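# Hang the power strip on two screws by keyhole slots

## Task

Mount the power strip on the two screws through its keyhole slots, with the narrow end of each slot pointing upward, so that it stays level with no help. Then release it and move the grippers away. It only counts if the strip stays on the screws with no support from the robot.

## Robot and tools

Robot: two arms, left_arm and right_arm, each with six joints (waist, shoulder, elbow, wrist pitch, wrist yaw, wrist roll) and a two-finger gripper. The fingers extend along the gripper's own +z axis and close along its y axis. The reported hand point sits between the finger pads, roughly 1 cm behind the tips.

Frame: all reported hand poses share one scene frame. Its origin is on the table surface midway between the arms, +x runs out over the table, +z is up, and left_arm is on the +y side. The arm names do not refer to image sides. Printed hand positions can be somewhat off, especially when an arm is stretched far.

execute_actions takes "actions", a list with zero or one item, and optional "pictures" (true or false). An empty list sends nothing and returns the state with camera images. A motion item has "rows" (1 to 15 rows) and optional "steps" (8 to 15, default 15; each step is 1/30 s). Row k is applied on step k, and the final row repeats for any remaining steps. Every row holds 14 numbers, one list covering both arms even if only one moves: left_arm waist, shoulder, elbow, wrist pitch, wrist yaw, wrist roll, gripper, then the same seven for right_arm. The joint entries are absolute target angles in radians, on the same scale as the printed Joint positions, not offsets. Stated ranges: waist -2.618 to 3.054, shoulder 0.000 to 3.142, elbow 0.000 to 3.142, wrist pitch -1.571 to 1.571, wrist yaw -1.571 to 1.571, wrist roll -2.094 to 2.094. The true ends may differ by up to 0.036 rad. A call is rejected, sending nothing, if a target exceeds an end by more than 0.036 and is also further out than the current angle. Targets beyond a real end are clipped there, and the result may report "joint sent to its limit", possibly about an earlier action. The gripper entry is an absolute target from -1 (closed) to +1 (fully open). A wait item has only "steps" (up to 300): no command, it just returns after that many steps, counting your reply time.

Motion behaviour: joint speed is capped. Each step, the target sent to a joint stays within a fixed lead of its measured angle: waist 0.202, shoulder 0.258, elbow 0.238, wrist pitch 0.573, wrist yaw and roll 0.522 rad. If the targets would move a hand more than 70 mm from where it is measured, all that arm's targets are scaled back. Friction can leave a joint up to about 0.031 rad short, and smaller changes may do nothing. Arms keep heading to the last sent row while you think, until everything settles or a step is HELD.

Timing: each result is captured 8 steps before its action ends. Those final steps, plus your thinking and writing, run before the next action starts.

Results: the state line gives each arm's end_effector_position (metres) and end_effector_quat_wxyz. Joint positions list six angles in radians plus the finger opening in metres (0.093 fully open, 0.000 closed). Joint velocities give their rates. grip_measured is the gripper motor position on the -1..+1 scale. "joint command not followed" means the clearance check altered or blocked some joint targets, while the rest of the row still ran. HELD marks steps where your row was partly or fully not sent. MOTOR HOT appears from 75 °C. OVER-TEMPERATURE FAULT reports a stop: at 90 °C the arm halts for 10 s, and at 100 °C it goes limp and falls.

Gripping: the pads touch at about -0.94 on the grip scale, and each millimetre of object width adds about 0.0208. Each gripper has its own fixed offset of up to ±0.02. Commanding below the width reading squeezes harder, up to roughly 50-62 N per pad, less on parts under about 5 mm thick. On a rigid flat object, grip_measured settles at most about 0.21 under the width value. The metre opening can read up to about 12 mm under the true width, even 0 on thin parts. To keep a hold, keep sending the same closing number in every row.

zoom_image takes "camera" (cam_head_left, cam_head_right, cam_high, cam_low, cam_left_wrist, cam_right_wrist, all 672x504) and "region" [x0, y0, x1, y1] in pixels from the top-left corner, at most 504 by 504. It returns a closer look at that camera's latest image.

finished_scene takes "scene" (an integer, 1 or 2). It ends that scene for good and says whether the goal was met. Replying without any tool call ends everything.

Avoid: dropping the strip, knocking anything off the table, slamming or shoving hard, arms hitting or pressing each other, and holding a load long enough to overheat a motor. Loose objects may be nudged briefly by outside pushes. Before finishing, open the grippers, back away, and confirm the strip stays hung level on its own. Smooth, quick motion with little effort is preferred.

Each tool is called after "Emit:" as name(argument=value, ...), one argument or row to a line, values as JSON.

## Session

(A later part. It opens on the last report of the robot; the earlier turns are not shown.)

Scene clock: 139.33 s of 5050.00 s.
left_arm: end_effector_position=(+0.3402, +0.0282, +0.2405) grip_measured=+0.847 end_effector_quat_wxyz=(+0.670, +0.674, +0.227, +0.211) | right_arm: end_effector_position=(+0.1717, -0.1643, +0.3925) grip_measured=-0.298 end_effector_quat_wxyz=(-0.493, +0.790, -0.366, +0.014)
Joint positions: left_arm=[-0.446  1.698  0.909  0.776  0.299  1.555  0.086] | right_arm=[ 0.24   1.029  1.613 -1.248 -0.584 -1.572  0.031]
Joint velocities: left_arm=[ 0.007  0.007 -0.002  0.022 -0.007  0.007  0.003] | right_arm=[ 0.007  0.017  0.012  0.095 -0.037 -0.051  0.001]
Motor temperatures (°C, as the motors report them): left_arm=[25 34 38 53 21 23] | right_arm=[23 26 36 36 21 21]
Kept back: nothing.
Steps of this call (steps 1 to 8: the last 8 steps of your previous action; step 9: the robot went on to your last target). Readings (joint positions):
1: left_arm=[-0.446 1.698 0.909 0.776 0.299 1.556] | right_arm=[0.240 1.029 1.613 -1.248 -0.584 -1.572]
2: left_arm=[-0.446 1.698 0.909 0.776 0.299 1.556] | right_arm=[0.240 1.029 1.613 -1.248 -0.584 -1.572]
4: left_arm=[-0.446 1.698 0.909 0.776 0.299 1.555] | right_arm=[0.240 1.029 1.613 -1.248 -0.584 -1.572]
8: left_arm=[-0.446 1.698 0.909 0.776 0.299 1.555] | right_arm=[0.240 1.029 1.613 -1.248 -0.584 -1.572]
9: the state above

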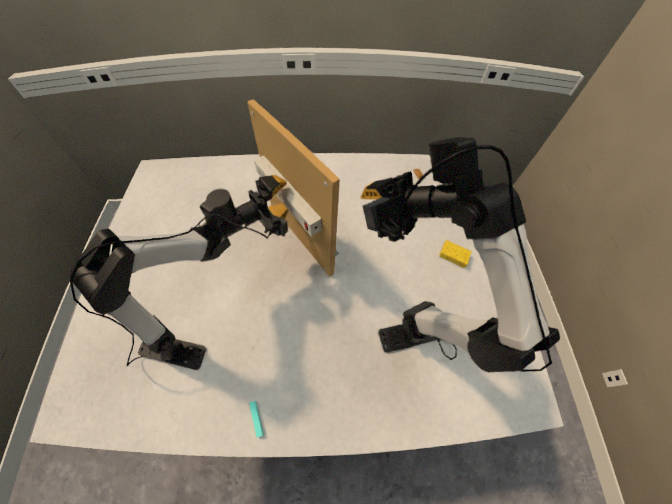

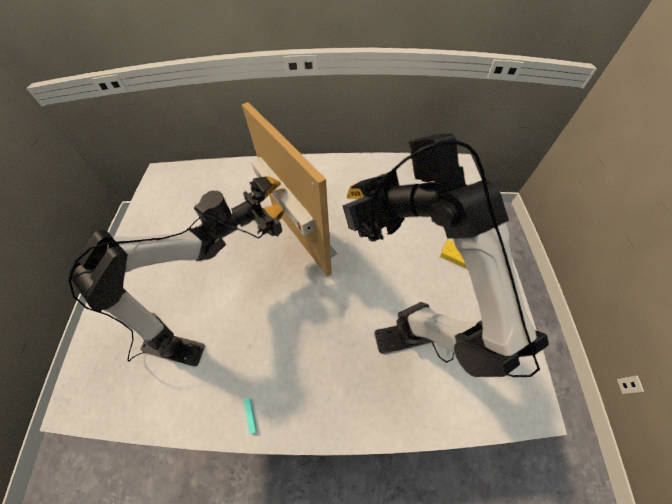

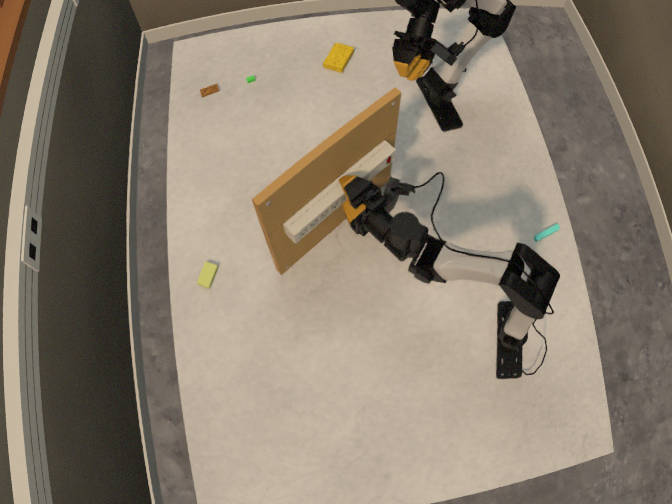

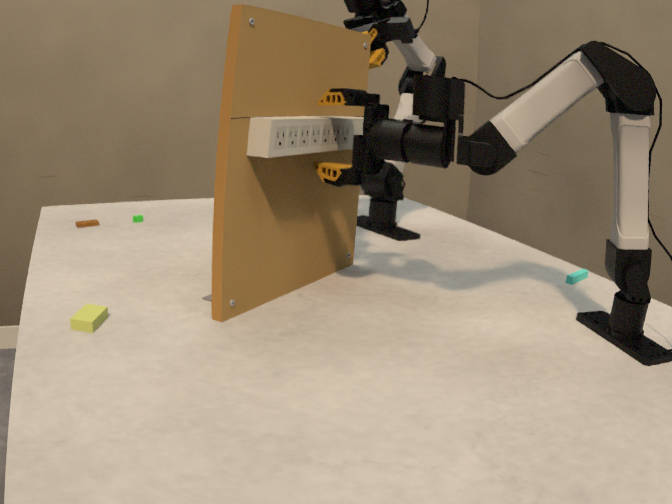

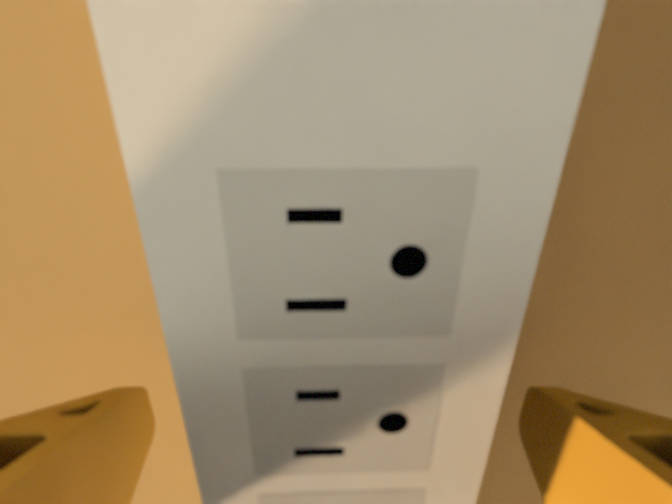

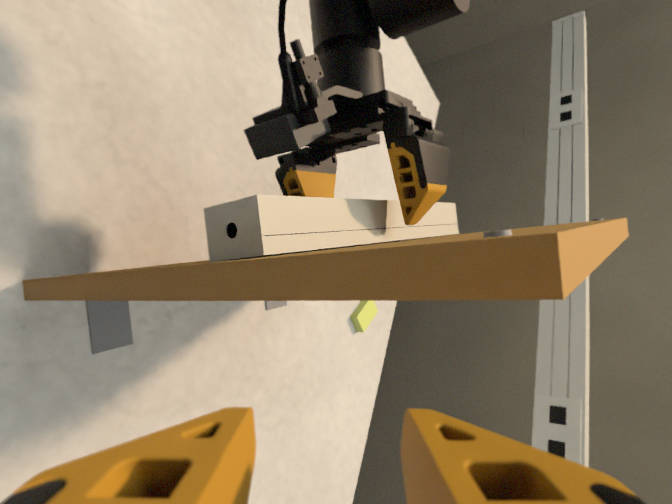

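Emit:
execute_actions(
  actions=[
    {"rows":[
[-0.446,1.6900,0.9030,0.786,0.299,1.549,0.85,0.230,1.05,1.633,-1.25,-0.572,-1.579,-0.3],
[-0.446,1.6820,0.8950,0.786,0.299,1.549,0.85,0.230,1.05,1.633,-1.25,-0.572,-1.579,-0.3],
[-0.446,1.6720,0.8850,0.786,0.299,1.549,0.85,0.230,1.05,1.633,-1.25,-0.572,-1.579,-0.3],
[-0.446,1.6600,0.8730,0.786,0.299,1.549,0.85,0.230,1.05,1.633,-1.25,-0.572,-1.579,-0.3],
[-0.446,1.6440,0.8570,0.786,0.299,1.549,0.85,0.230,1.05,1.633,-1.25,-0.572,-1.579,-0.3],
[-0.446,1.6250,0.8380,0.786,0.299,1.549,0.85,0.230,1.05,1.633,-1.25,-0.572,-1.579,-0.3],
[-0.446,1.6025,0.8155,0.786,0.299,1.549,0.85,0.230,1.05,1.633,-1.25,-0.572,-1.579,-0.3],
[-0.446,1.5777,0.7907,0.786,0.299,1.549,0.85,0.230,1.05,1.633,-1.25,-0.572,-1.579,-0.3],
[-0.446,1.5515,0.7645,0.786,0.299,1.549,0.85,0.230,1.05,1.633,-1.25,-0.572,-1.579,-0.3],
[-0.446,1.5239,0.7369,0.786,0.299,1.549,0.85,0.230,1.05,1.633,-1.25,-0.572,-1.579,-0.3],
[-0.446,1.4957,0.7087,0.786,0.299,1.549,0.85,0.230,1.05,1.633,-1.25,-0.572,-1.579,-0.3],
[-0.446,1.4670,0.6800,0.786,0.299,1.549,0.85,0.230,1.05,1.633,-1.25,-0.572,-1.579,-0.3],
[-0.446,1.4383,0.6513,0.786,0.299,1.549,0.85,0.230,1.05,1.633,-1.25,-0.572,-1.579,-0.3],
[-0.446,1.4101,0.6231,0.786,0.299,1.549,0.85,0.230,1.05,1.633,-1.25,-0.572,-1.579,-0.3],
[-0.446,1.3825,0.5955,0.786,0.299,1.549,0.85,0.230,1.05,1.633,-1.25,-0.572,-1.579,-0.3]
],"steps":15},
  ],
)

Emit:
execute_actions(
  actions=[
    {"rows":[
[-0.446,1.3563,0.5693,0.786,0.299,1.549,0.85,0.230,1.05,1.633,-1.25,-0.572,-1.579,-0.3],
[-0.446,1.3316,0.5446,0.786,0.299,1.549,0.85,0.230,1.05,1.633,-1.25,-0.572,-1.579,-0.3],
[-0.446,1.3089,0.5219,0.786,0.299,1.549,0.85,0.230,1.05,1.633,-1.25,-0.572,-1.579,-0.3],
[-0.446,1.2886,0.5016,0.786,0.299,1.549,0.85,0.230,1.05,1.633,-1.25,-0.572,-1.579,-0.3],
[-0.446,1.2711,0.4841,0.786,0.299,1.549,0.85,0.230,1.05,1.633,-1.25,-0.572,-1.579,-0.3],
[-0.446,1.2568,0.4698,0.786,0.299,1.549,0.85,0.230,1.05,1.633,-1.25,-0.572,-1.579,-0.3],
[-0.446,1.2461,0.4591,0.786,0.299,1.549,0.85,0.230,1.05,1.633,-1.25,-0.572,-1.579,-0.3],
[-0.446,1.2393,0.4523,0.786,0.299,1.549,0.85,0.230,1.05,1.633,-1.25,-0.572,-1.579,-0.3],
[-0.446,1.2370,0.4500,0.786,0.299,1.549,0.85,0.230,1.05,1.633,-1.25,-0.572,-1.579,-0.3]
],"steps":9},
  ],
)

Emit:
execute_actions(
  actions=[
    {"steps":12},
  ],
  pictures=true,
)

Emit:
zoom_image(
  camera="cam_low",
  region=[220, 80, 400, 190],
)

Scene clock: 140.93 s of 5050.00 s.
left_arm: end_effector_position=(+0.3320, +0.0343, +0.2381) grip_measured=+0.848 end_effector_quat_wxyz=(+0.668, +0.677, +0.229, +0.210) | right_arm: end_effector_position=(+0.1717, -0.1643, +0.3925) grip_measured=-0.298 end_effector_quat_wxyz=(-0.493, +0.790, -0.366, +0.014)
Joint positions: left_arm=[-0.446  1.663  0.867  0.775  0.299  1.555  0.086] | right_arm=[ 0.24   1.029  1.613 -1.248 -0.584 -1.572  0.031]
Joint velocities: left_arm=[-0.002 -0.501 -0.564  0.037 -0.037 -0.022 -0.   ] | right_arm=[-0.007  0.007 -0.002  0.051 -0.007  0.022 -0.001]
Motor temperatures (°C, as the motors report them): left_arm=[25 34 38 53 21 23] | right_arm=[23 26 36 36 21 21]
Steps of this call (steps 1 to 15: the robot went on to your last target; steps 16 to 41: nothing new was sent; steps 42 to 48: the first 7 steps of this action). Readings (joint positions):
42: left_arm=[-0.446 1.698 0.909 0.776 0.299 1.555] | right_arm=[0.240 1.029 1.613 -1.248 -0.584 -1.572]
43: left_arm=[-0.446 1.698 0.909 0.776 0.299 1.555] | right_arm=[0.240 1.029 1.613 -1.248 -0.584 -1.572]
45: left_arm=[-0.446 1.697 0.906 0.776 0.299 1.555] | right_arm=[0.240 1.029 1.613 -1.248 -0.584 -1.572]
48: the state above

Scene clock: 141.23 s of 5050.00 s.
left_arm: end_effector_position=(+0.2816, +0.0719, +0.2412) grip_measured=+0.848 end_effector_quat_wxyz=(+0.671, +0.673, +0.227, +0.212) | right_arm: end_effector_position=(+0.1717, -0.1643, +0.3925) grip_measured=-0.298 end_effector_quat_wxyz=(-0.493, +0.790, -0.366, +0.014)
Joint positions: left_arm=[-0.446  1.419  0.633  0.775  0.299  1.555  0.086] | right_arm=[ 0.24   1.029  1.613 -1.248 -0.584 -1.572  0.031]
Joint velocities: left_arm=[ 0.007 -0.818 -0.794 -0.022 -0.037  0.066 -0.   ] | right_arm=[-0.002  0.017 -0.017 -0.007 -0.007  0.022 -0.   ]
Motor temperatures (°C, as the motors report them): left_arm=[25 34 38 52 21 23] | right_arm=[23 26 36 36 21 21]
Steps of this call (steps 1 to 8: the last 8 steps of your previous action; step 9: the first step of this action). Readings (joint positions):
9: the state above

Scene clock: 141.63 s of 5050.00 s.
left_arm: end_effector_position=(+0.2477, +0.0972, +0.2291) grip_measured=+0.848 end_effector_quat_wxyz=(+0.670, +0.675, +0.228, +0.211) | right_arm: end_effector_position=(+0.1717, -0.1643, +0.3925) grip_measured=-0.298 end_effector_quat_wxyz=(-0.493, +0.790, -0.366, +0.014)
Joint positions: left_arm=[-0.446  1.256  0.466  0.776  0.299  1.555  0.086] | right_arm=[ 0.24   1.029  1.613 -1.248 -0.584 -1.572  0.031]
Joint velocities: left_arm=[-0.002 -0.012 -0.012  0.022 -0.022  0.022 -0.001] | right_arm=[-0.027  0.007 -0.007 -0.051  0.066 -0.037 -0.   ]
Motor temperatures (°C, as the motors report them): left_arm=[25 34 37 52 21 23] | right_arm=[23 26 36 36 21 21]
Kept back: nothing.
Steps of this call (steps 1 to 8: the last 8 steps of your previous action; steps 9 to 12: the robot went on to your last target). Readings (joint positions):
1: left_arm=[-0.446 1.391 0.607 0.776 0.299 1.555] | right_arm=[0.240 1.029 1.613 -1.248 -0.584 -1.572]
2: left_arm=[-0.446 1.365 0.581 0.776 0.299 1.555] | right_arm=[0.240 1.029 1.613 -1.248 -0.584 -1.572]
4: left_arm=[-0.446 1.320 0.535 0.776 0.299 1.555] | right_arm=[0.240 1.029 1.613 -1.248 -0.584 -1.572]
8: left_arm=[-0.446 1.264 0.475 0.776 0.299 1.555] | right_arm=[0.240 1.029 1.613 -1.248 -0.584 -1.572]
12: the state above

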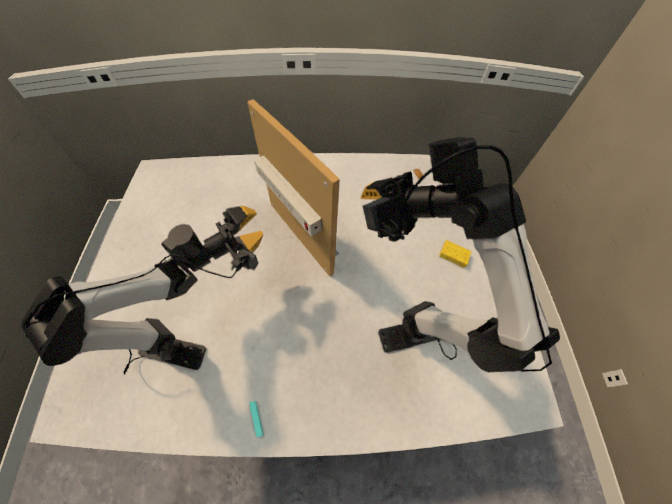

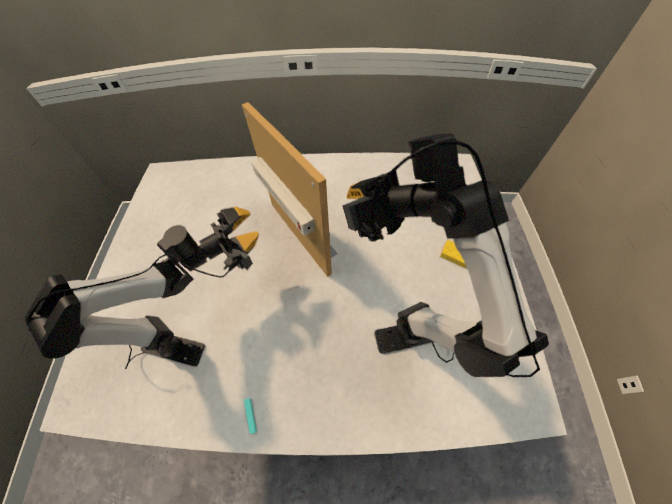

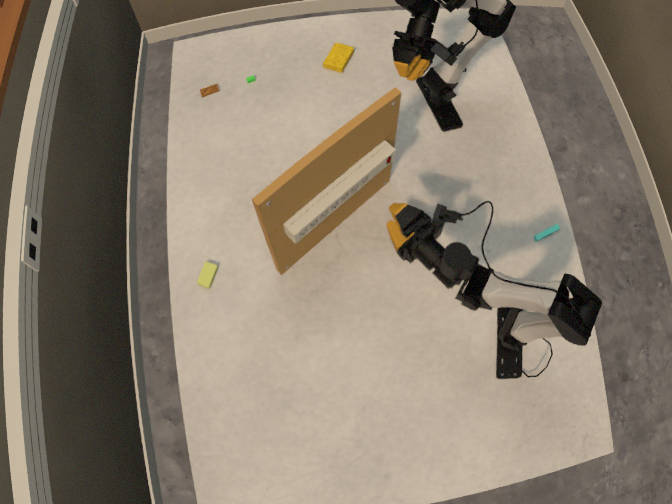

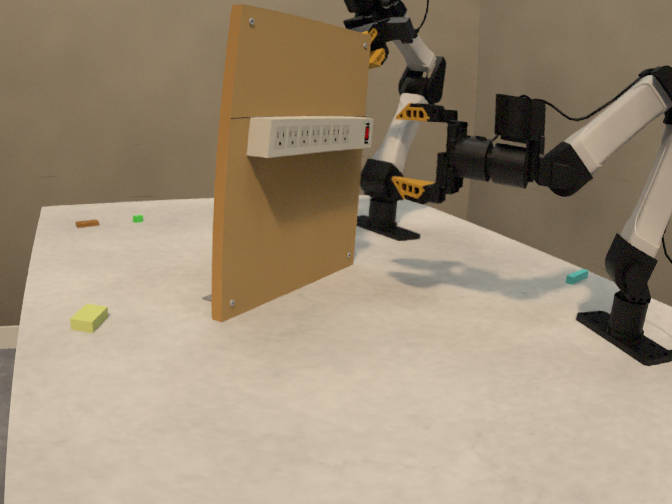

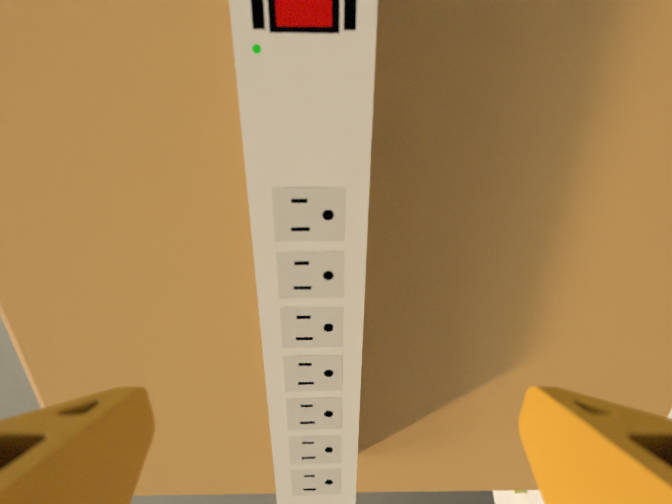

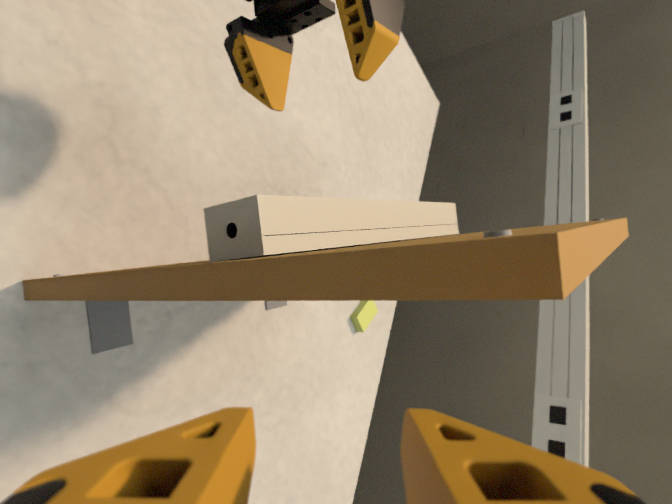

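Region (220, 80, 400, 190) of cam_low's 672x504 image, scaled by 2.800, with more detail than that image has.

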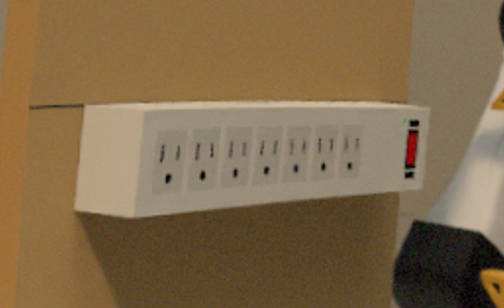

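The strip hangs level by itself, with its top edge on the line at both ends, and the arm is clear.

Emit:
finished_scene(
  scene=2,
)

The scene is finished: the task was done.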